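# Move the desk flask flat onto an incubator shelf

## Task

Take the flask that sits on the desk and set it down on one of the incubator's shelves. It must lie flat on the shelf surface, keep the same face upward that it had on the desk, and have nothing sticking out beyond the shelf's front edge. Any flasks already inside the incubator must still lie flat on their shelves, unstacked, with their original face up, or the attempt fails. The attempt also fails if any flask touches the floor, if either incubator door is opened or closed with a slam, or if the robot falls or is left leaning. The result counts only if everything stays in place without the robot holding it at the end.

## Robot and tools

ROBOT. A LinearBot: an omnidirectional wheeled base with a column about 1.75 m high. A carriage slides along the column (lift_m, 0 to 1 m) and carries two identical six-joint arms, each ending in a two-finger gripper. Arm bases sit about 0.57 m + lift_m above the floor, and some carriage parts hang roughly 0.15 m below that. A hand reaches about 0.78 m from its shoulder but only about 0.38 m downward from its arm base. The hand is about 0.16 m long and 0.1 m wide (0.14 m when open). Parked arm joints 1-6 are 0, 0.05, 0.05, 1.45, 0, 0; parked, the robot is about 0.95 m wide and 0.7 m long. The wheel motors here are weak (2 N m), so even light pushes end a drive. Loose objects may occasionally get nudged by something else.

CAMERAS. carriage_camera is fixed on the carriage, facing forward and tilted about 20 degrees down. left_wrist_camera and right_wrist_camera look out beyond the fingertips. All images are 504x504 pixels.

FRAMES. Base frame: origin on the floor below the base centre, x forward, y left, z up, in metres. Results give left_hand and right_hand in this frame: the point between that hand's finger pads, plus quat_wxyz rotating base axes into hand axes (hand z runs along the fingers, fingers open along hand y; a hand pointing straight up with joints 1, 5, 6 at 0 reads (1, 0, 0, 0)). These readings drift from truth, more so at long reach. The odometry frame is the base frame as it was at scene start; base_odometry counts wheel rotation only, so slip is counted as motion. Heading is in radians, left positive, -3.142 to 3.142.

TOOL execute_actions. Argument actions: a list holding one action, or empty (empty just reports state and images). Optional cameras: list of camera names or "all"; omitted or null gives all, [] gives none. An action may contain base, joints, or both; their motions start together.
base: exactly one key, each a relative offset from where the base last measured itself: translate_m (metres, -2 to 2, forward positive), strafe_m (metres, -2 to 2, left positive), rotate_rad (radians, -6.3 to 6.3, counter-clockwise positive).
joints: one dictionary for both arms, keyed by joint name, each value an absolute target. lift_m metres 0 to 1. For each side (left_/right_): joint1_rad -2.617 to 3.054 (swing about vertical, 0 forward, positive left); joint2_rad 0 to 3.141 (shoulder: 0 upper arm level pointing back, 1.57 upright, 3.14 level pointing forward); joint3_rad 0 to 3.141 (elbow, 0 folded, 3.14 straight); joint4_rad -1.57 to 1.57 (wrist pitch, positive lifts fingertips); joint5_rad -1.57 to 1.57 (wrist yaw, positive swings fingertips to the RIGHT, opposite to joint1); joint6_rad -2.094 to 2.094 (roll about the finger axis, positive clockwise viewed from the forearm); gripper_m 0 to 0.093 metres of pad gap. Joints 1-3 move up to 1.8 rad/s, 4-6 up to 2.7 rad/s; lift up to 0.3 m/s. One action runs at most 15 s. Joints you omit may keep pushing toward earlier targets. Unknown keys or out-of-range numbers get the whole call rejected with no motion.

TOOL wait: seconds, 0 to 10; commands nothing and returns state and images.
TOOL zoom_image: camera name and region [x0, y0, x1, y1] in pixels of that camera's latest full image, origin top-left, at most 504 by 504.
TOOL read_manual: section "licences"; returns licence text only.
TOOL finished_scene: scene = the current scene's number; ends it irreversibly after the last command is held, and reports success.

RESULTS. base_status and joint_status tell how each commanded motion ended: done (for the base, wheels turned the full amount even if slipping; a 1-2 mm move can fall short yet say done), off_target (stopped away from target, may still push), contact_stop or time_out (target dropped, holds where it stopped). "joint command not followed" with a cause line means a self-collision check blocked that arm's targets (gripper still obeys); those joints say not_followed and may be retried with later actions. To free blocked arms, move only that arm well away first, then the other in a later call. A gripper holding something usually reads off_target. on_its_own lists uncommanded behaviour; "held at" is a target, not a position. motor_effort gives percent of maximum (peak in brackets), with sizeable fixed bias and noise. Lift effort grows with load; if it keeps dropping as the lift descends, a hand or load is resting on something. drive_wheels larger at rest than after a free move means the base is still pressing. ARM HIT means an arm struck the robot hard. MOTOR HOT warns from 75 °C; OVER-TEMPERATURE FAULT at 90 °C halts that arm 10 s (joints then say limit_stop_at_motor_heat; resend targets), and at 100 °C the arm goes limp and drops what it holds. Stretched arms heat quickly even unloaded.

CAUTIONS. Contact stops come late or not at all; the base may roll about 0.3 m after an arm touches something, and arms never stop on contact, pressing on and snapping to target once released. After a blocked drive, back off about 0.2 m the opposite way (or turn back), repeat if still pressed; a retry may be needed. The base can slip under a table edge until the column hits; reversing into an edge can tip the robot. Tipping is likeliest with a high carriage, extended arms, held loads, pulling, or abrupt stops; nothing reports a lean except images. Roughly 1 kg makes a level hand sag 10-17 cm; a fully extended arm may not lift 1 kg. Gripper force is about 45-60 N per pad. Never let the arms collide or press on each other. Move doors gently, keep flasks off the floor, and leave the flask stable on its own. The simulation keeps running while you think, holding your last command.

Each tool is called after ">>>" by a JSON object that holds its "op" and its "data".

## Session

>>> {"op": "execute_actions", "data": {"actions": []}}

Scene clock: 0.00 s.
base_odometry: x=+0.000 y=+0.000 heading=+0.000 (m, m, rad; odometry frame)
base_status: not commanded
joint_positions: lift_m=+0.300 left_joint1_rad=-0.023 left_joint2_rad=+0.025 left_joint3_rad=+0.038 left_joint4_rad=+1.480 left_joint5_rad=+0.029 left_joint6_rad=+0.029 left_gripper_m=+0.094 right_joint1_rad=-0.017 right_joint2_rad=+0.040 right_joint3_rad=+0.046 right_joint4_rad=+1.474 right_joint5_rad=-0.020 right_joint6_rad=+0.044 right_gripper_m=+0.094
joint_status: not commanded
motor_effort: lift_m=+23 drive_wheels=+6 (%)
left_hand: x=+0.2918 y=+0.3085 z=+1.2886 quat_wxyz=(+0.999, +0.015, +0.039, +0.003) (m; base frame)
right_hand: x=+0.2955 y=-0.3109 z=+1.2907 quat_wxyz=(+0.999, -0.008, +0.045, +0.014) (m; base frame)
pictures: carriage_camera, left_wrist_camera, right_wrist_camera
Images, in order (width x height): carriage_camera 504x504, left_wrist_camera 504x504, right_wrist_camera 504x504.

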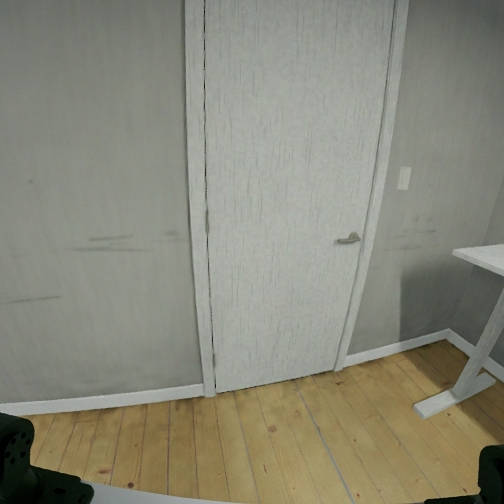

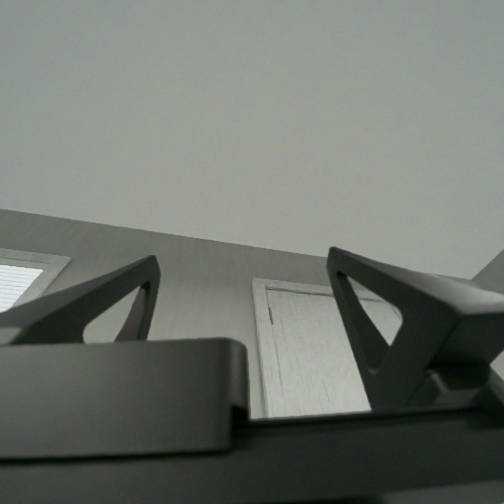

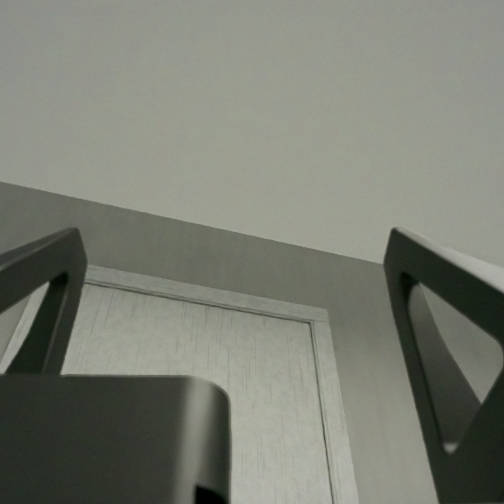

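>>> {"op": "execute_actions", "data": {"actions": [{"base": {"rotate_rad": -1.25}}], "cameras": ["carriage_camera"]}}

Scene clock: 3.67 s.
base_odometry: x=+0.000 y=+0.000 heading=-1.248 (m, m, rad; odometry frame)
base_status: done
joint_positions: lift_m=+0.300 left_joint1_rad=-0.023 left_joint2_rad=+0.025 left_joint3_rad=+0.038 left_joint4_rad=+1.480 left_joint5_rad=+0.029 left_joint6_rad=+0.029 left_gripper_m=+0.094 right_joint1_rad=-0.017 right_joint2_rad=+0.040 right_joint3_rad=+0.046 right_joint4_rad=+1.474 right_joint5_rad=-0.020 right_joint6_rad=+0.044 right_gripper_m=+0.094
joint_status: not commanded
motor_effort: lift_m=+23(23) drive_wheels=+16(32) (%)
left_hand: x=+0.2918 y=+0.3085 z=+1.2886 quat_wxyz=(+0.999, +0.015, +0.039, +0.003) (m; base frame)
right_hand: x=+0.2955 y=-0.3109 z=+1.2907 quat_wxyz=(+0.999, -0.008, +0.045, +0.014) (m; base frame)
pictures: carriage_camera
Images, in order (width x height): carriage_camera 504x504.

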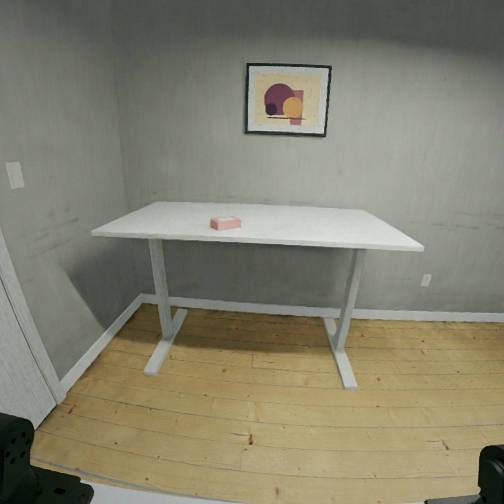

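>>> {"op": "zoom_image", "data": {"camera": "carriage_camera", "region": [180, 190, 280, 260]}}

Region (180, 190, 280, 260) of carriage_camera's 504x504 image, scaled by 5.040, with more detail than that image has; it fills the top 353 rows of this view, and the rest is white.

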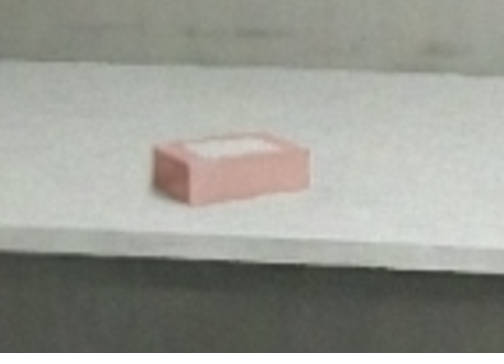

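>>> {"op": "execute_actions", "data": {"actions": [{"base": {"translate_m": 0.5}, "joints": {"lift_m": 0.62, "right_joint5_rad": 1.1, "right_joint6_rad": -1.5}}], "cameras": ["carriage_camera", "right_wrist_camera"]}}

Scene clock: 9.47 s.
base_odometry: x=+0.158 y=-0.475 heading=-1.250 (m, m, rad; odometry frame)
base_status: done
joint_positions: lift_m=+0.620 left_joint1_rad=-0.023 left_joint2_rad=+0.025 left_joint3_rad=+0.038 left_joint4_rad=+1.481 left_joint5_rad=+0.029 left_joint6_rad=+0.029 left_gripper_m=+0.094 right_joint1_rad=-0.017 right_joint2_rad=+0.040 right_joint3_rad=+0.046 right_joint4_rad=+1.474 right_joint5_rad=+1.097 right_joint6_rad=-1.496 right_gripper_m=+0.094
joint_status: all done
motor_effort: lift_m=+23(29) drive_wheels=-6(37) (%)
left_hand: x=+0.2916 y=+0.3085 z=+1.6083 quat_wxyz=(+0.999, +0.015, +0.038, +0.003) (m; base frame)
right_hand: x=+0.2845 y=-0.4670 z=+1.5174 quat_wxyz=(+0.604, +0.359, +0.379, -0.602) (m; base frame)
pictures: carriage_camera, right_wrist_camera
Images, in order (width x height): carriage_camera 504x504, right_wrist_camera 504x504.

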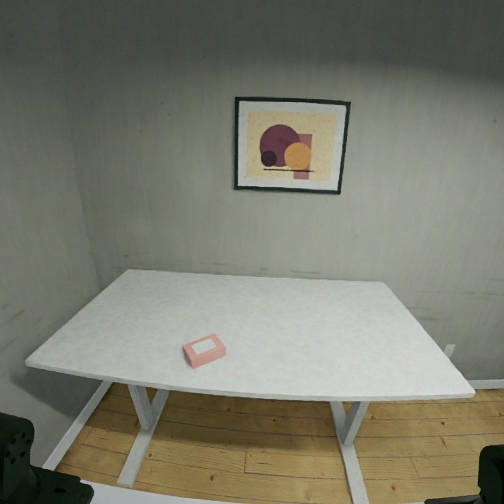

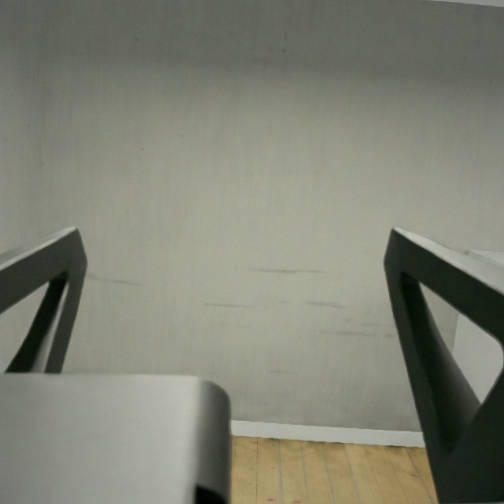

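>>> {"op": "zoom_image", "data": {"camera": "carriage_camera", "region": [150, 300, 270, 420]}}

>>> {"op": "execute_actions", "data": {"actions": [{"joints": {"right_joint1_rad": -0.35, "right_joint5_rad": 1.35, "right_joint6_rad": -2.05}}], "cameras": ["right_wrist_camera"]}}

Region (150, 300, 270, 420) of carriage_camera's 504x504 image, scaled by 4.200, with more detail than that image has.

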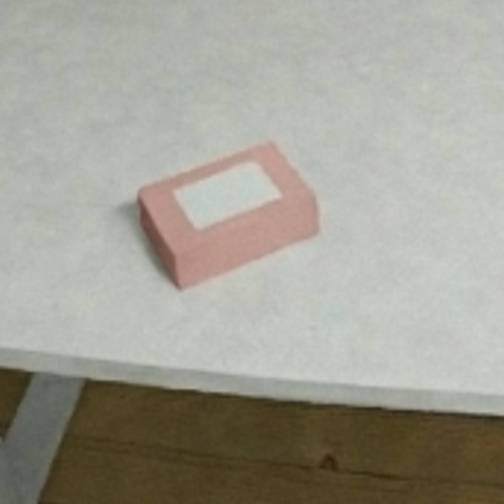

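Scene clock: 11.10 s.
base_odometry: x=+0.158 y=-0.475 heading=-1.250 (m, m, rad; odometry frame)
base_status: not commanded
joint_positions: lift_m=+0.620 left_joint1_rad=-0.023 left_joint2_rad=+0.025 left_joint3_rad=+0.038 left_joint4_rad=+1.481 left_joint5_rad=+0.029 left_joint6_rad=+0.029 left_gripper_m=+0.094 right_joint1_rad=-0.346 right_joint2_rad=+0.040 right_joint3_rad=+0.046 right_joint4_rad=+1.474 right_joint5_rad=+1.346 right_joint6_rad=-2.046 right_gripper_m=+0.094
joint_status: all done
motor_effort: lift_m=+23(23) drive_wheels=-6(6) (%)
left_hand: x=+0.2916 y=+0.3085 z=+1.6083 quat_wxyz=(+0.999, +0.015, +0.038, +0.003) (m; base frame)
right_hand: x=+0.2260 y=-0.4752 z=+1.4773 quat_wxyz=(+0.260, +0.385, +0.491, -0.737) (m; base frame)
pictures: right_wrist_camera
Images, in order (width x height): right_wrist_camera 504x504.

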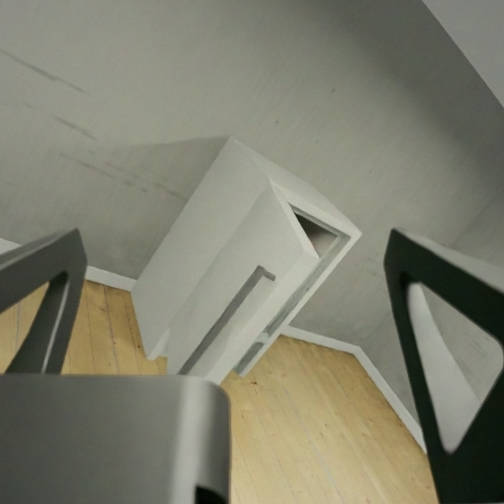

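>>> {"op": "execute_actions", "data": {"actions": [{"base": {"strafe_m": 0.336}, "joints": {"lift_m": 0.53, "left_joint1_rad": -1.0, "left_joint2_rad": 2.263, "left_joint3_rad": 1.095, "left_joint4_rad": 0.655, "left_joint5_rad": 0.015, "left_joint6_rad": -0.012, "left_gripper_m": 0.093, "right_joint1_rad": 0.0, "right_joint5_rad": 0.0, "right_joint6_rad": 0.0}}], "cameras": ["carriage_camera", "left_wrist_camera"]}}

Scene clock: 16.03 s.
base_odometry: x=+0.477 y=-0.369 heading=-1.250 (m, m, rad; odometry frame)
base_status: done
joint_positions: lift_m=+0.530 left_joint1_rad=-1.000 left_joint2_rad=+2.255 left_joint3_rad=+1.095 left_joint4_rad=+0.648 left_joint5_rad=+0.015 left_joint6_rad=-0.008 left_gripper_m=+0.093 right_joint1_rad=-0.004 right_joint2_rad=+0.040 right_joint3_rad=+0.046 right_joint4_rad=+1.473 right_joint5_rad=+0.004 right_joint6_rad=-0.005 right_gripper_m=+0.094
joint_status: all done
motor_effort: lift_m=+23(24) drive_wheels=-1(29) (%)
left_hand: x=+0.5695 y=-0.1537 z=+1.0865 quat_wxyz=(+0.439, +0.414, +0.757, -0.249) (m; base frame)
right_hand: x=+0.2957 y=-0.3146 z=+1.5204 quat_wxyz=(+0.999, +0.002, +0.045, -0.004) (m; base frame)
pictures: carriage_camera, left_wrist_camera
Images, in order (width x height): carriage_camera 504x504, left_wrist_camera 504x504.

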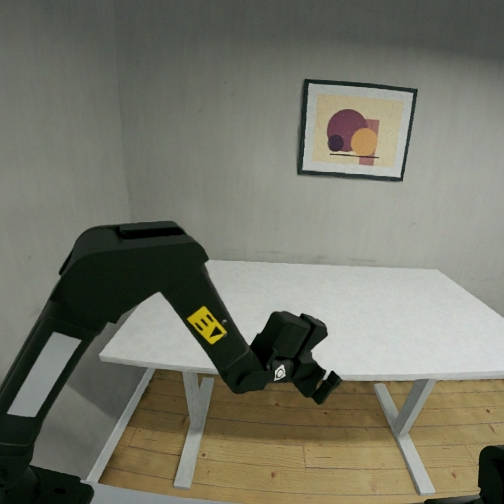

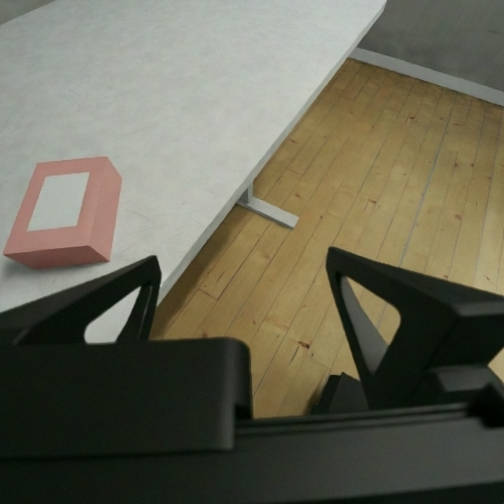

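>>> {"op": "execute_actions", "data": {"actions": [{"base": {"translate_m": 0.25}, "joints": {"lift_m": 0.49}}], "cameras": ["carriage_camera", "left_wrist_camera"]}}

Scene clock: 18.80 s.
base_odometry: x=+0.556 y=-0.606 heading=-1.249 (m, m, rad; odometry frame)
base_status: done
joint_positions: lift_m=+0.490 left_joint1_rad=-0.999 left_joint2_rad=+2.259 left_joint3_rad=+1.095 left_joint4_rad=+0.651 left_joint5_rad=+0.016 left_joint6_rad=-0.008 left_gripper_m=+0.093 right_joint1_rad=-0.004 right_joint2_rad=+0.040 right_joint3_rad=+0.046 right_joint4_rad=+1.475 right_joint5_rad=+0.001 right_joint6_rad=-0.004 right_gripper_m=+0.094
joint_status: all done
motor_effort: lift_m=+24(24) drive_wheels=-5(26) (%)
left_hand: x=+0.5698 y=-0.1536 z=+1.0456 quat_wxyz=(+0.439, +0.414, +0.757, -0.250) (m; base frame)
right_hand: x=+0.2954 y=-0.3141 z=+1.4804 quat_wxyz=(+0.999, +0.000, +0.045, -0.004) (m; base frame)
pictures: carriage_camera, left_wrist_camera
Images, in order (width x height): carriage_camera 504x504, left_wrist_camera 504x504.

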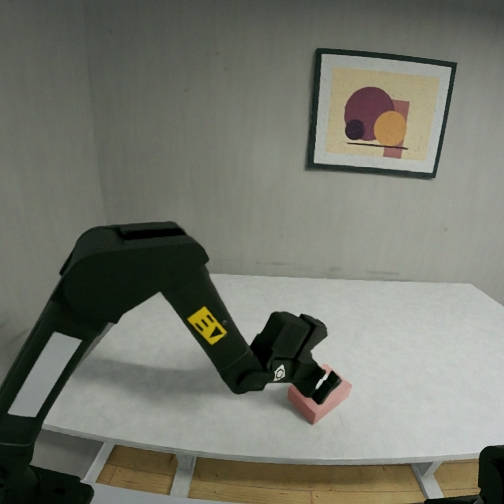

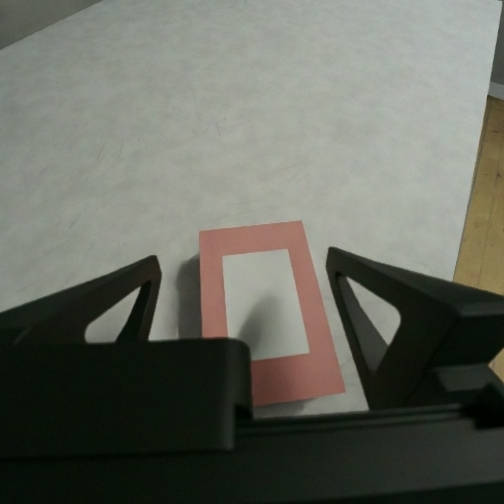

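>>> {"op": "execute_actions", "data": {"actions": [{"base": {"translate_m": -0.0535}, "joints": {"lift_m": 0.472, "left_joint1_rad": -0.942}}], "cameras": ["left_wrist_camera"]}}

Scene clock: 21.83 s.
base_odometry: x=+0.539 y=-0.555 heading=-1.249 (m, m, rad; odometry frame)
base_status: done
joint_positions: lift_m=+0.472 left_joint1_rad=-0.941 left_joint2_rad=+2.261 left_joint3_rad=+1.095 left_joint4_rad=+0.655 left_joint5_rad=+0.014 left_joint6_rad=-0.008 left_gripper_m=+0.093 right_joint1_rad=-0.004 right_joint2_rad=+0.040 right_joint3_rad=+0.046 right_joint4_rad=+1.472 right_joint5_rad=+0.001 right_joint6_rad=-0.004 right_gripper_m=+0.094
joint_status: all done
motor_effort: lift_m=+24(24) drive_wheels=+5(22) (%)
left_hand: x=+0.5970 y=-0.1353 z=+1.0269 quat_wxyz=(+0.447, +0.391, +0.769, -0.236) (m; base frame)
right_hand: x=+0.2961 y=-0.3140 z=+1.4623 quat_wxyz=(+0.999, +0.000, +0.046, -0.004) (m; base frame)
pictures: left_wrist_camera
Images, in order (width x height): left_wrist_camera 504x504.

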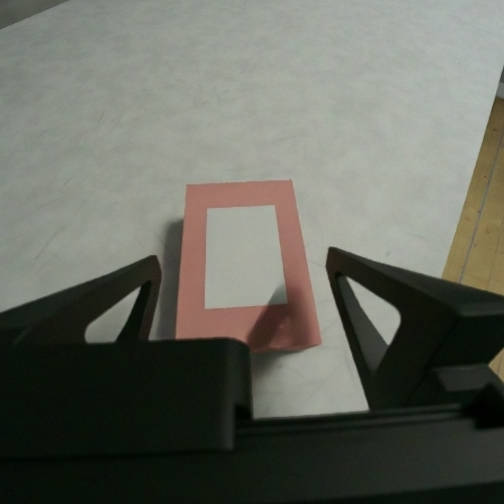

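>>> {"op": "execute_actions", "data": {"actions": [{"joints": {"lift_m": 0.43}}], "cameras": ["left_wrist_camera"]}}

Scene clock: 23.00 s.
base_odometry: x=+0.539 y=-0.555 heading=-1.249 (m, m, rad; odometry frame)
base_status: not commanded
joint_positions: lift_m=+0.430 left_joint1_rad=-0.941 left_joint2_rad=+2.262 left_joint3_rad=+1.095 left_joint4_rad=+0.653 left_joint5_rad=+0.015 left_joint6_rad=-0.008 left_gripper_m=+0.093 right_joint1_rad=-0.004 right_joint2_rad=+0.040 right_joint3_rad=+0.046 right_joint4_rad=+1.472 right_joint5_rad=+0.000 right_joint6_rad=-0.004 right_gripper_m=+0.094
joint_status: all done
motor_effort: lift_m=+23(24) drive_wheels=+5(6) (%)
left_hand: x=+0.5966 y=-0.1351 z=+0.9839 quat_wxyz=(+0.445, +0.392, +0.770, -0.236) (m; base frame)
right_hand: x=+0.2960 y=-0.3139 z=+1.4204 quat_wxyz=(+0.999, +0.000, +0.046, -0.004) (m; base frame)
pictures: left_wrist_camera
Images, in order (width x height): left_wrist_camera 504x504.

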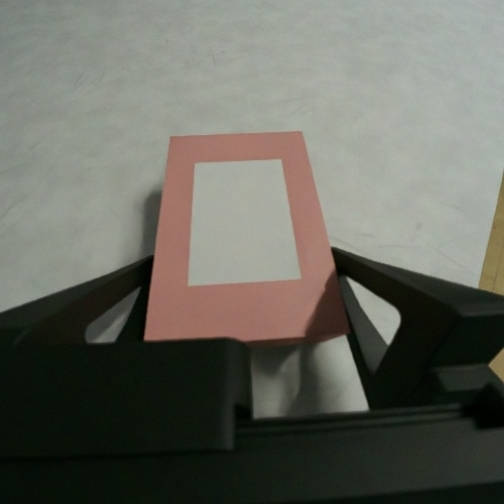

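>>> {"op": "execute_actions", "data": {"actions": [{"joints": {"left_gripper_m": 0.05}}], "cameras": []}}

>>> {"op": "execute_actions", "data": {"actions": [{"joints": {"lift_m": 0.49}}], "cameras": ["left_wrist_camera"]}}

Scene clock: 24.03 s.
base_odometry: x=+0.539 y=-0.555 heading=-1.249 (m, m, rad; odometry frame)
base_status: not commanded
joint_positions: lift_m=+0.430 left_joint1_rad=-0.941 left_joint2_rad=+2.262 left_joint3_rad=+1.095 left_joint4_rad=+0.653 left_joint5_rad=+0.015 left_joint6_rad=-0.008 left_gripper_m=+0.084 right_joint1_rad=-0.004 right_joint2_rad=+0.040 right_joint3_rad=+0.046 right_joint4_rad=+1.472 right_joint5_rad=+0.000 right_joint6_rad=-0.004 right_gripper_m=+0.094
joint_status: left_gripper_m off_target (ended at +0.084, target +0.050)
motor_effort: lift_m=+23(23) drive_wheels=+5(5) (%)
left_hand: x=+0.5966 y=-0.1351 z=+0.9839 quat_wxyz=(+0.445, +0.392, +0.770, -0.236) (m; base frame)
right_hand: x=+0.2960 y=-0.3139 z=+1.4204 quat_wxyz=(+0.999, +0.000, +0.046, -0.004) (m; base frame)
pictures: none
No camera images: the call's "cameras" was empty. Leave "cameras" out to get every camera's image.

Scene clock: 24.80 s.
base_odometry: x=+0.539 y=-0.555 heading=-1.249 (m, m, rad; odometry frame)
base_status: not commanded
joint_positions: lift_m=+0.490 left_joint1_rad=-0.941 left_joint2_rad=+2.262 left_joint3_rad=+1.095 left_joint4_rad=+0.647 left_joint5_rad=+0.014 left_joint6_rad=-0.009 left_gripper_m=+0.084 right_joint1_rad=-0.004 right_joint2_rad=+0.040 right_joint3_rad=+0.046 right_joint4_rad=+1.472 right_joint5_rad=+0.000 right_joint6_rad=-0.004 right_gripper_m=+0.094
joint_status: all done
motor_effort: lift_m=+23(28) drive_wheels=+5(5) (%)
left_hand: x=+0.5963 y=-0.1345 z=+1.0427 quat_wxyz=(+0.443, +0.392, +0.771, -0.235) (m; base frame)
right_hand: x=+0.2960 y=-0.3139 z=+1.4804 quat_wxyz=(+0.999, +0.000, +0.046, -0.004) (m; base frame)
pictures: left_wrist_camera
Images, in order (width x height): left_wrist_camera 504x504.

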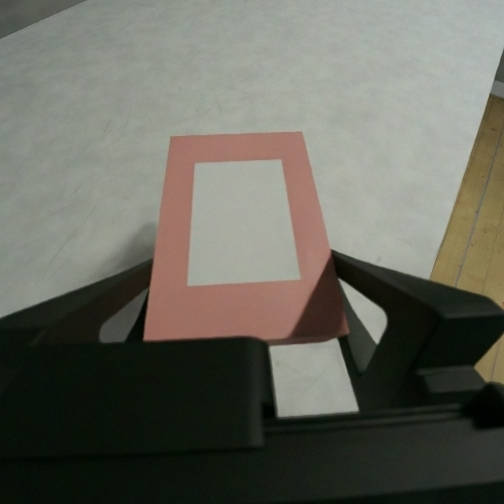

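>>> {"op": "execute_actions", "data": {"actions": [{"base": {"translate_m": -0.8}, "joints": {"lift_m": 0.52, "left_joint1_rad": -0.02, "left_joint2_rad": 1.2, "left_joint3_rad": 0.6, "left_joint4_rad": 0.2}}], "cameras": []}}

>>> {"op": "execute_actions", "data": {"actions": [{"base": {"rotate_rad": -1.66}, "joints": {"lift_m": 0.2}}], "cameras": ["carriage_camera", "left_wrist_camera"]}}

Scene clock: 30.60 s.
base_odometry: x=+0.286 y=+0.204 heading=-1.249 (m, m, rad; odometry frame)
base_status: done
joint_positions: lift_m=+0.520 left_joint1_rad=-0.020 left_joint2_rad=+1.214 left_joint3_rad=+0.614 left_joint4_rad=+0.195 left_joint5_rad=+0.012 left_joint6_rad=-0.009 left_gripper_m=+0.084 right_joint1_rad=-0.004 right_joint2_rad=+0.040 right_joint3_rad=+0.046 right_joint4_rad=+1.471 right_joint5_rad=+0.000 right_joint6_rad=-0.004 right_gripper_m=+0.094
joint_status: all done
motor_effort: lift_m=+24(29) drive_wheels=+0(26) (%)
left_hand: x=+0.6623 y=+0.3041 z=+1.2549 quat_wxyz=(+0.550, +0.008, +0.835, -0.013) (m; base frame)
right_hand: x=+0.2961 y=-0.3140 z=+1.5103 quat_wxyz=(+0.999, +0.000, +0.046, -0.004) (m; base frame)
pictures: none
No camera images: the call's "cameras" was empty. Leave "cameras" out to get every camera's image.

Scene clock: 33.77 s.
base_odometry: x=+0.286 y=+0.204 heading=-2.908 (m, m, rad; odometry frame)
base_status: done
joint_positions: lift_m=+0.200 left_joint1_rad=-0.020 left_joint2_rad=+1.214 left_joint3_rad=+0.606 left_joint4_rad=+0.185 left_joint5_rad=+0.012 left_joint6_rad=-0.009 left_gripper_m=+0.084 right_joint1_rad=-0.004 right_joint2_rad=+0.040 right_joint3_rad=+0.046 right_joint4_rad=+1.471 right_joint5_rad=+0.001 right_joint6_rad=-0.004 right_gripper_m=+0.094
joint_status: all done
motor_effort: lift_m=+24(24) drive_wheels=+15(34) (%)
left_hand: x=+0.6598 y=+0.3041 z=+0.9294 quat_wxyz=(+0.543, +0.008, +0.840, -0.013) (m; base frame)
right_hand: x=+0.2963 y=-0.3140 z=+1.1903 quat_wxyz=(+0.999, +0.000, +0.047, -0.004) (m; base frame)
pictures: carriage_camera, left_wrist_camera
Images, in order (width x height): carriage_camera 504x504, left_wrist_camera 504x504.

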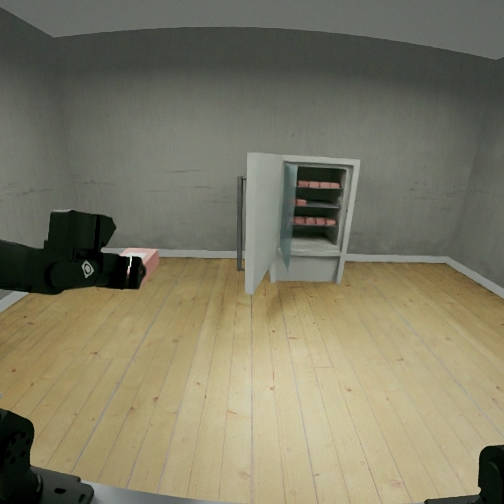

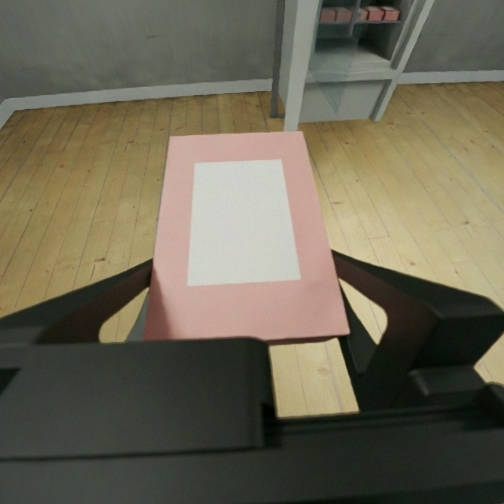

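>>> {"op": "zoom_image", "data": {"camera": "carriage_camera", "region": [225, 140, 385, 300]}}

Region (225, 140, 385, 300) of carriage_camera's 504x504 image, scaled by 3.150, with more detail than that image has.

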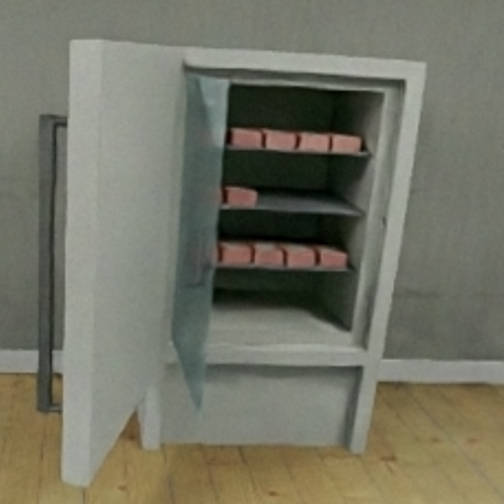

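>>> {"op": "execute_actions", "data": {"actions": [{"base": {"strafe_m": -0.98}, "joints": {"lift_m": 0.26}}], "cameras": []}}

>>> {"op": "execute_actions", "data": {"actions": [{"base": {"translate_m": 1.25}, "joints": {"left_joint1_rad": -0.01, "left_joint2_rad": 2.26, "left_joint3_rad": 1.11, "left_joint4_rad": 0.68}}], "cameras": ["carriage_camera", "left_wrist_camera"]}}

Scene clock: 40.20 s.
base_odometry: x=+0.061 y=+1.157 heading=-2.909 (m, m, rad; odometry frame)
base_status: done
joint_positions: lift_m=+0.260 left_joint1_rad=-0.020 left_joint2_rad=+1.214 left_joint3_rad=+0.606 left_joint4_rad=+0.190 left_joint5_rad=+0.012 left_joint6_rad=-0.009 left_gripper_m=+0.084 right_joint1_rad=-0.004 right_joint2_rad=+0.040 right_joint3_rad=+0.046 right_joint4_rad=+1.471 right_joint5_rad=-0.001 right_joint6_rad=-0.004 right_gripper_m=+0.094
joint_status: all done
motor_effort: lift_m=+23(29) drive_wheels=-6(35) (%)
left_hand: x=+0.6604 y=+0.3040 z=+0.9907 quat_wxyz=(+0.545, +0.008, +0.838, -0.013) (m; base frame)
right_hand: x=+0.2963 y=-0.3138 z=+1.2503 quat_wxyz=(+0.999, +0.000, +0.047, -0.004) (m; base frame)
pictures: none
No camera images: the call's "cameras" was empty. Leave "cameras" out to get every camera's image.

Scene clock: 45.10 s.
base_odometry: x=-1.156 y=+0.871 heading=-2.910 (m, m, rad; odometry frame)
base_status: done
joint_positions: lift_m=+0.260 left_joint1_rad=-0.016 left_joint2_rad=+2.259 left_joint3_rad=+1.106 left_joint4_rad=+0.655 left_joint5_rad=+0.012 left_joint6_rad=-0.009 left_gripper_m=+0.084 right_joint1_rad=-0.004 right_joint2_rad=+0.040 right_joint3_rad=+0.046 right_joint4_rad=+1.474 right_joint5_rad=-0.001 right_joint6_rad=-0.004 right_gripper_m=+0.094
joint_status: all done
motor_effort: lift_m=+23(24) drive_wheels=-5(30) (%)
left_hand: x=+0.8304 y=+0.3029 z=+0.8206 quat_wxyz=(+0.511, +0.006, +0.859, -0.012) (m; base frame)
right_hand: x=+0.2956 y=-0.3138 z=+1.2504 quat_wxyz=(+0.999, +0.000, +0.045, -0.004) (m; base frame)
pictures: carriage_camera, left_wrist_camera
Images, in order (width x height): carriage_camera 504x504, left_wrist_camera 504x504.

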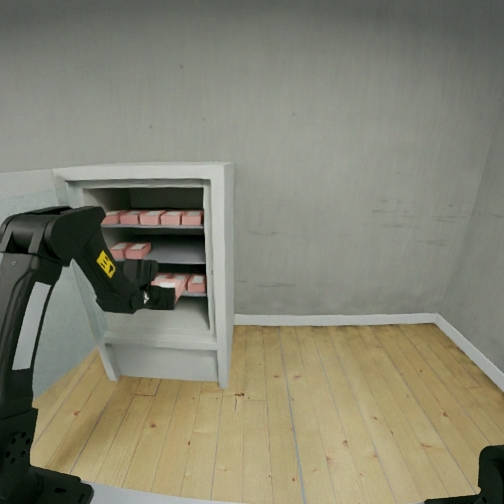

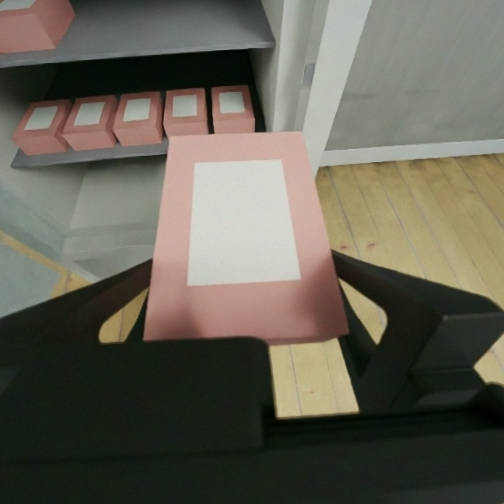

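>>> {"op": "zoom_image", "data": {"camera": "carriage_camera", "region": [90, 180, 240, 330]}}

Region (90, 180, 240, 330) of carriage_camera's 504x504 image, scaled by 3.360, with more detail than that image has.

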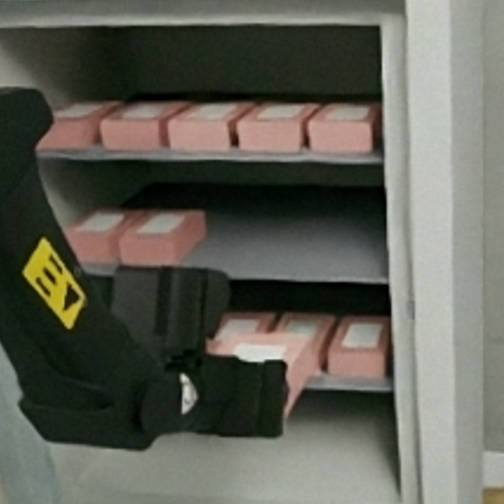

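>>> {"op": "execute_actions", "data": {"actions": [{"base": {"strafe_m": 0.1}, "joints": {"lift_m": 0.28}}], "cameras": ["left_wrist_camera"]}}

>>> {"op": "execute_actions", "data": {"actions": [{"base": {"translate_m": 0.24}}], "cameras": ["carriage_camera", "left_wrist_camera"]}}

Scene clock: 48.80 s.
base_odometry: x=-1.133 y=+0.774 heading=-2.910 (m, m, rad; odometry frame)
base_status: done
joint_positions: lift_m=+0.280 left_joint1_rad=-0.009 left_joint2_rad=+2.260 left_joint3_rad=+1.106 left_joint4_rad=+0.669 left_joint5_rad=+0.013 left_joint6_rad=-0.009 left_gripper_m=+0.084 right_joint1_rad=-0.004 right_joint2_rad=+0.040 right_joint3_rad=+0.046 right_joint4_rad=+1.474 right_joint5_rad=+0.000 right_joint6_rad=-0.004 right_gripper_m=+0.094
joint_status: all done
motor_effort: lift_m=+23(29) drive_wheels=-1(30) (%)
left_hand: x=+0.8319 y=+0.3064 z=+0.8429 quat_wxyz=(+0.517, +0.004, +0.856, -0.010) (m; base frame)
right_hand: x=+0.2955 y=-0.3140 z=+1.2704 quat_wxyz=(+0.999, +0.000, +0.045, -0.004) (m; base frame)
pictures: left_wrist_camera
Images, in order (width x height): left_wrist_camera 504x504.

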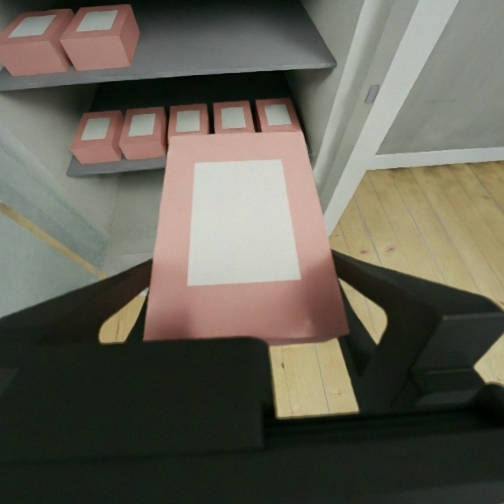

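Scene clock: 51.17 s.
base_odometry: x=-1.367 y=+0.718 heading=-2.909 (m, m, rad; odometry frame)
base_status: done
joint_positions: lift_m=+0.280 left_joint1_rad=-0.009 left_joint2_rad=+2.260 left_joint3_rad=+1.106 left_joint4_rad=+0.668 left_joint5_rad=+0.013 left_joint6_rad=-0.009 left_gripper_m=+0.084 right_joint1_rad=-0.004 right_joint2_rad=+0.040 right_joint3_rad=+0.046 right_joint4_rad=+1.475 right_joint5_rad=+0.000 right_joint6_rad=-0.004 right_gripper_m=+0.094
joint_status: not commanded
motor_effort: lift_m=+23(23) drive_wheels=-5(25) (%)
left_hand: x=+0.8318 y=+0.3064 z=+0.8428 quat_wxyz=(+0.516, +0.004, +0.856, -0.010) (m; base frame)
right_hand: x=+0.2954 y=-0.3140 z=+1.2704 quat_wxyz=(+0.999, +0.000, +0.045, -0.004) (m; base frame)
pictures: carriage_camera, left_wrist_camera
Images, in order (width x height): carriage_camera 504x504, left_wrist_camera 504x504.

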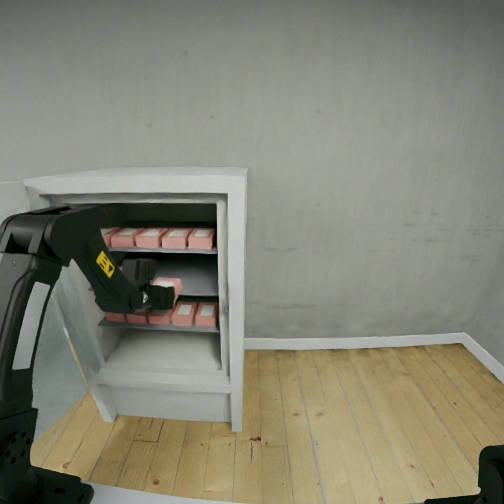

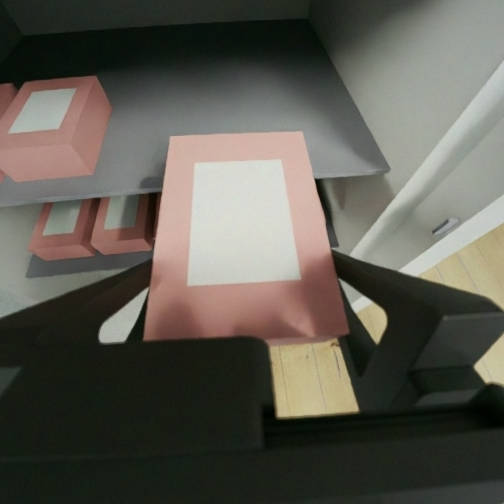

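>>> {"op": "execute_actions", "data": {"actions": [{"base": {"translate_m": 0.1}, "joints": {"lift_m": 0.256}}], "cameras": ["carriage_camera", "left_wrist_camera"]}}

Scene clock: 53.70 s.
base_odometry: x=-1.464 y=+0.695 heading=-2.908 (m, m, rad; odometry frame)
base_status: done
joint_positions: lift_m=+0.256 left_joint1_rad=-0.010 left_joint2_rad=+2.260 left_joint3_rad=+1.106 left_joint4_rad=+0.662 left_joint5_rad=+0.013 left_joint6_rad=-0.009 left_gripper_m=+0.084 right_joint1_rad=-0.004 right_joint2_rad=+0.040 right_joint3_rad=+0.046 right_joint4_rad=+1.475 right_joint5_rad=+0.000 right_joint6_rad=-0.004 right_gripper_m=+0.094
joint_status: all done
motor_effort: lift_m=+23(24) drive_wheels=-4(34) (%)
left_hand: x=+0.8311 y=+0.3062 z=+0.8173 quat_wxyz=(+0.514, +0.004, +0.858, -0.010) (m; base frame)
right_hand: x=+0.2953 y=-0.3139 z=+1.2465 quat_wxyz=(+0.999, +0.000, +0.045, -0.004) (m; base frame)
pictures: carriage_camera, left_wrist_camera
Images, in order (width x height): carriage_camera 504x504, left_wrist_camera 504x504.

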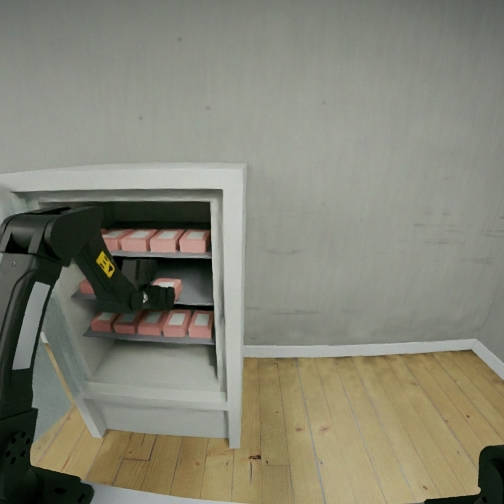

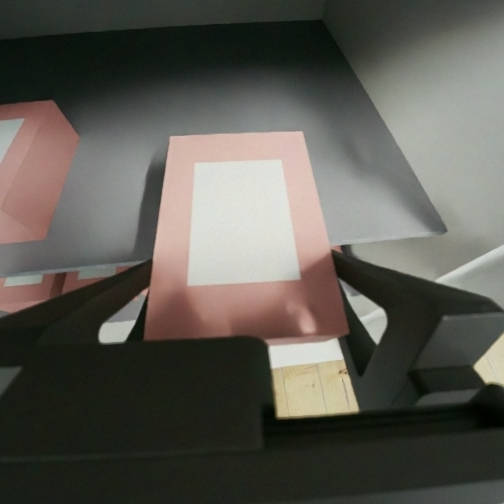

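>>> {"op": "execute_actions", "data": {"actions": [{"joints": {"lift_m": 0.243}}], "cameras": ["carriage_camera", "left_wrist_camera"]}}

>>> {"op": "zoom_image", "data": {"camera": "carriage_camera", "region": [90, 210, 220, 330]}}

Scene clock: 54.83 s.
base_odometry: x=-1.464 y=+0.695 heading=-2.908 (m, m, rad; odometry frame)
base_status: not commanded
joint_positions: lift_m=+0.243 left_joint1_rad=-0.010 left_joint2_rad=+2.262 left_joint3_rad=+1.106 left_joint4_rad=+0.663 left_joint5_rad=+0.013 left_joint6_rad=-0.009 left_gripper_m=+0.084 right_joint1_rad=-0.004 right_joint2_rad=+0.040 right_joint3_rad=+0.046 right_joint4_rad=+1.475 right_joint5_rad=+0.000 right_joint6_rad=-0.004 right_gripper_m=+0.094
joint_status: all done
motor_effort: lift_m=+24(24) drive_wheels=+7(5) (%)
left_hand: x=+0.8309 y=+0.3062 z=+0.8031 quat_wxyz=(+0.513, +0.004, +0.858, -0.010) (m; base frame)
right_hand: x=+0.2954 y=-0.3139 z=+1.2334 quat_wxyz=(+0.999, +0.000, +0.045, -0.004) (m; base frame)
pictures: carriage_camera, left_wrist_camera
Images, in order (width x height): carriage_camera 504x504, left_wrist_camera 504x504.

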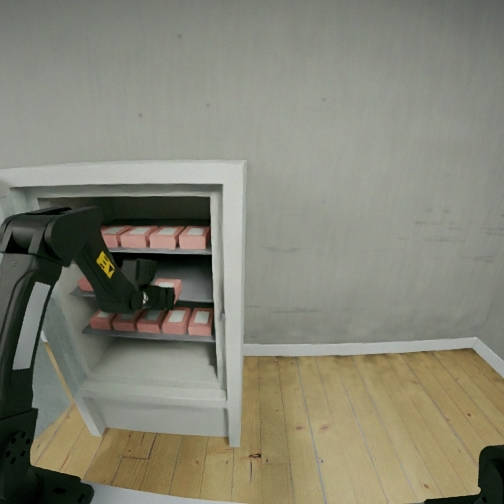

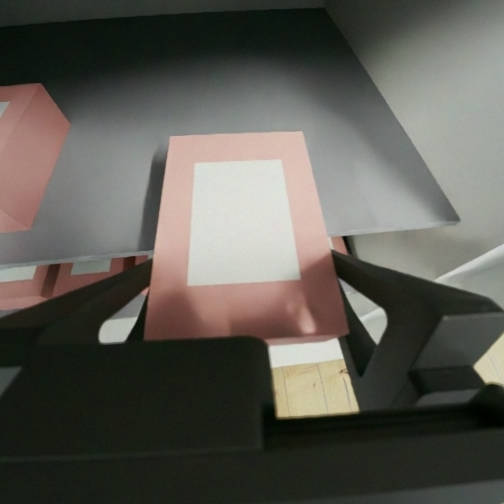

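Region (90, 210, 220, 330) of carriage_camera's 504x504 image, scaled by 3.877, with more detail than that image has; it fills the top 465 rows of this view, and the rest is white.

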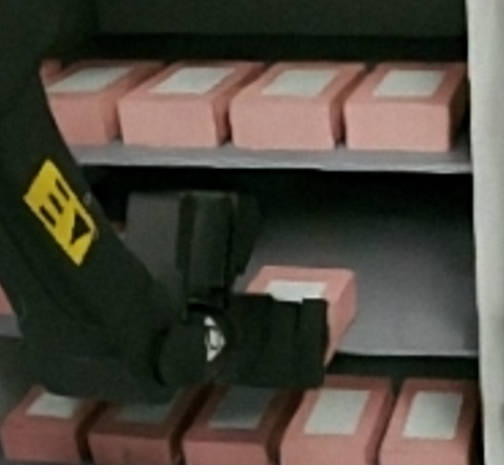

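>>> {"op": "execute_actions", "data": {"actions": [{"base": {"translate_m": 0.055}}], "cameras": ["carriage_camera", "left_wrist_camera"]}}

>>> {"op": "zoom_image", "data": {"camera": "carriage_camera", "region": [90, 210, 220, 330]}}

Scene clock: 56.93 s.
base_odometry: x=-1.518 y=+0.681 heading=-2.907 (m, m, rad; odometry frame)
base_status: done
joint_positions: lift_m=+0.243 left_joint1_rad=-0.010 left_joint2_rad=+2.262 left_joint3_rad=+1.106 left_joint4_rad=+0.663 left_joint5_rad=+0.013 left_joint6_rad=-0.009 left_gripper_m=+0.084 right_joint1_rad=-0.004 right_joint2_rad=+0.040 right_joint3_rad=+0.046 right_joint4_rad=+1.475 right_joint5_rad=+0.000 right_joint6_rad=-0.004 right_gripper_m=+0.094
joint_status: not commanded
motor_effort: lift_m=+24(24) drive_wheels=-3(29) (%)
left_hand: x=+0.8310 y=+0.3060 z=+0.8032 quat_wxyz=(+0.513, +0.004, +0.858, -0.010) (m; base frame)
right_hand: x=+0.2954 y=-0.3139 z=+1.2334 quat_wxyz=(+0.999, +0.000, +0.045, -0.004) (m; base frame)
pictures: carriage_camera, left_wrist_camera
Images, in order (width x height): carriage_camera 504x504, left_wrist_camera 504x504.

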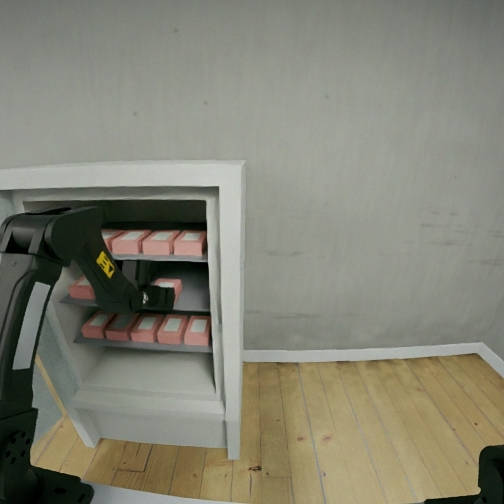

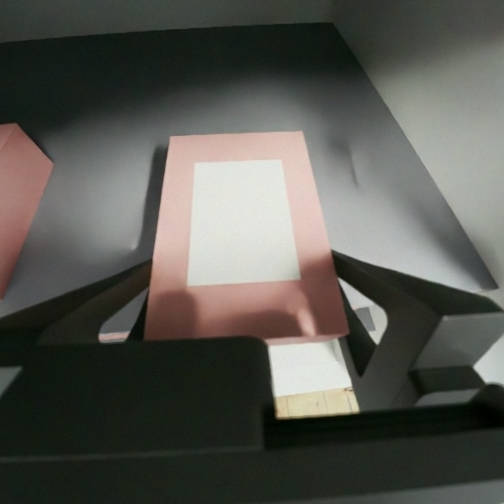

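Region (90, 210, 220, 330) of carriage_camera's 504x504 image, scaled by 3.877, with more detail than that image has; it fills the top 465 rows of this view, and the rest is white.

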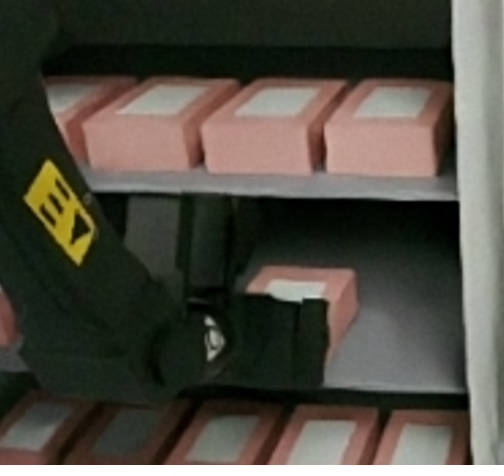

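>>> {"op": "execute_actions", "data": {"actions": [{"joints": {"lift_m": 0.236}}], "cameras": []}}

Scene clock: 57.73 s.
base_odometry: x=-1.518 y=+0.681 heading=-2.907 (m, m, rad; odometry frame)
base_status: not commanded
joint_positions: lift_m=+0.236 left_joint1_rad=-0.010 left_joint2_rad=+2.263 left_joint3_rad=+1.106 left_joint4_rad=+0.668 left_joint5_rad=+0.013 left_joint6_rad=-0.010 left_gripper_m=+0.084 right_joint1_rad=-0.004 right_joint2_rad=+0.040 right_joint3_rad=+0.046 right_joint4_rad=+1.474 right_joint5_rad=+0.000 right_joint6_rad=-0.004 right_gripper_m=+0.094
joint_status: all done
motor_effort: lift_m=+23(24) drive_wheels=-3(5) (%)
left_hand: x=+0.8315 y=+0.3059 z=+0.7969 quat_wxyz=(+0.515, +0.003, +0.857, -0.011) (m; base frame)
right_hand: x=+0.2955 y=-0.3139 z=+1.2264 quat_wxyz=(+0.999, +0.000, +0.045, -0.004) (m; base frame)
pictures: none
No camera images: the call's "cameras" was empty. Leave "cameras" out to get every camera's image.

>>> {"op": "execute_actions", "data": {"actions": [{"joints": {"left_gripper_m": 0.093}}], "cameras": ["left_wrist_camera"]}}

Scene clock: 58.47 s.
base_odometry: x=-1.518 y=+0.681 heading=-2.907 (m, m, rad; odometry frame)
base_status: not commanded
joint_positions: lift_m=+0.236 left_joint1_rad=-0.010 left_joint2_rad=+2.263 left_joint3_rad=+1.106 left_joint4_rad=+0.670 left_joint5_rad=+0.013 left_joint6_rad=-0.010 left_gripper_m=+0.093 right_joint1_rad=-0.004 right_joint2_rad=+0.040 right_joint3_rad=+0.046 right_joint4_rad=+1.474 right_joint5_rad=+0.000 right_joint6_rad=-0.004 right_gripper_m=+0.094
joint_status: all done
motor_effort: lift_m=+23(23) drive_wheels=-3(3) (%)
left_hand: x=+0.8316 y=+0.3059 z=+0.7972 quat_wxyz=(+0.515, +0.003, +0.857, -0.011) (m; base frame)
right_hand: x=+0.2955 y=-0.3139 z=+1.2264 quat_wxyz=(+0.999, +0.000, +0.045, -0.004) (m; base frame)
pictures: left_wrist_camera
Images, in order (width x height): left_wrist_camera 504x504.

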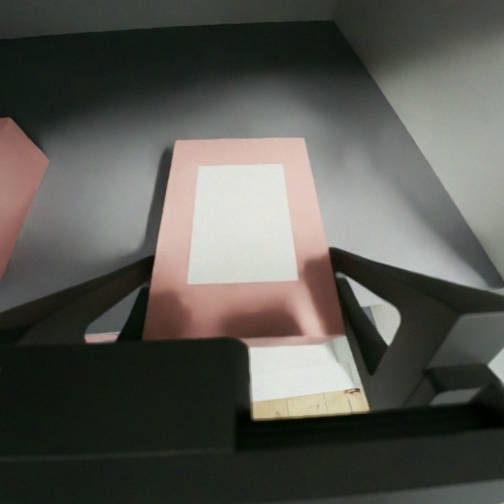

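>>> {"op": "execute_actions", "data": {"actions": [{"base": {"translate_m": -0.06}}], "cameras": ["left_wrist_camera"]}}

Scene clock: 60.37 s.
base_odometry: x=-1.459 y=+0.696 heading=-2.908 (m, m, rad; odometry frame)
base_status: done
joint_positions: lift_m=+0.236 left_joint1_rad=-0.010 left_joint2_rad=+2.263 left_joint3_rad=+1.106 left_joint4_rad=+0.673 left_joint5_rad=+0.013 left_joint6_rad=-0.010 left_gripper_m=+0.093 right_joint1_rad=-0.004 right_joint2_rad=+0.040 right_joint3_rad=+0.046 right_joint4_rad=+1.473 right_joint5_rad=+0.000 right_joint6_rad=-0.004 right_gripper_m=+0.094
joint_status: not commanded
motor_effort: lift_m=+23(23) drive_wheels=+8(28) (%)
left_hand: x=+0.8320 y=+0.3059 z=+0.7979 quat_wxyz=(+0.517, +0.003, +0.856, -0.011) (m; base frame)
right_hand: x=+0.2959 y=-0.3139 z=+1.2264 quat_wxyz=(+0.999, +0.000, +0.046, -0.004) (m; base frame)
pictures: left_wrist_camera
Images, in order (width x height): left_wrist_camera 504x504.

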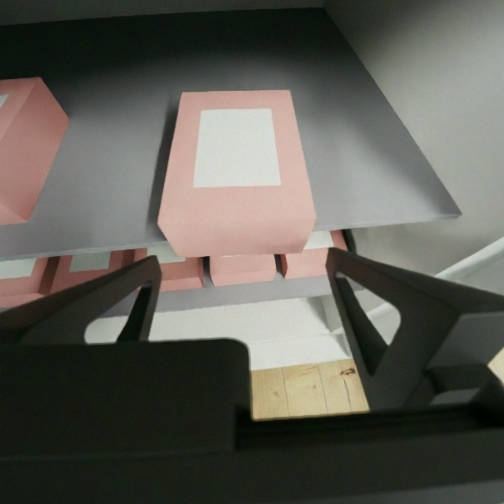

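>>> {"op": "execute_actions", "data": {"actions": [{"joints": {"left_gripper_m": 0.045}}], "cameras": []}}

>>> {"op": "execute_actions", "data": {"actions": [{"base": {"translate_m": 0.065}}], "cameras": ["carriage_camera", "left_wrist_camera"]}}

Scene clock: 61.30 s.
base_odometry: x=-1.459 y=+0.696 heading=-2.908 (m, m, rad; odometry frame)
base_status: not commanded
joint_positions: lift_m=+0.236 left_joint1_rad=-0.010 left_joint2_rad=+2.263 left_joint3_rad=+1.106 left_joint4_rad=+0.673 left_joint5_rad=+0.013 left_joint6_rad=-0.010 left_gripper_m=+0.045 right_joint1_rad=-0.004 right_joint2_rad=+0.040 right_joint3_rad=+0.046 right_joint4_rad=+1.473 right_joint5_rad=+0.000 right_joint6_rad=-0.004 right_gripper_m=+0.094
joint_status: all done
motor_effort: lift_m=+23(23) drive_wheels=+8(8) (%)
left_hand: x=+0.8320 y=+0.3059 z=+0.7979 quat_wxyz=(+0.517, +0.003, +0.856, -0.011) (m; base frame)
right_hand: x=+0.2959 y=-0.3139 z=+1.2264 quat_wxyz=(+0.999, +0.000, +0.046, -0.004) (m; base frame)
pictures: none
No camera images: the call's "cameras" was empty. Leave "cameras" out to get every camera's image.

Scene clock: 62.73 s.
base_odometry: x=-1.523 y=+0.680 heading=-2.907 (m, m, rad; odometry frame)
base_status: done
joint_positions: lift_m=+0.236 left_joint1_rad=-0.010 left_joint2_rad=+2.263 left_joint3_rad=+1.106 left_joint4_rad=+0.673 left_joint5_rad=+0.014 left_joint6_rad=-0.010 left_gripper_m=+0.045 right_joint1_rad=-0.004 right_joint2_rad=+0.040 right_joint3_rad=+0.046 right_joint4_rad=+1.474 right_joint5_rad=+0.000 right_joint6_rad=-0.004 right_gripper_m=+0.094
joint_status: not commanded
motor_effort: lift_m=+23(23) drive_wheels=-4(32) (%)
left_hand: x=+0.8320 y=+0.3058 z=+0.7980 quat_wxyz=(+0.517, +0.003, +0.856, -0.011) (m; base frame)
right_hand: x=+0.2956 y=-0.3139 z=+1.2264 quat_wxyz=(+0.999, +0.000, +0.045, -0.004) (m; base frame)
pictures: carriage_camera, left_wrist_camera
Images, in order (width x height): carriage_camera 504x504, left_wrist_camera 504x504.

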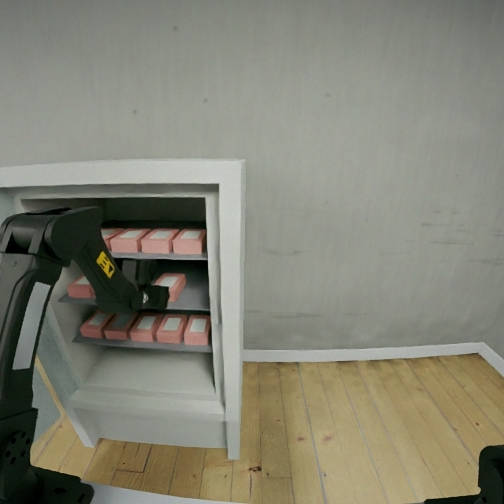

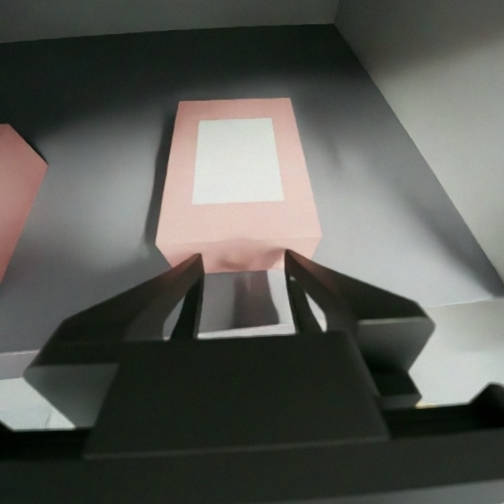

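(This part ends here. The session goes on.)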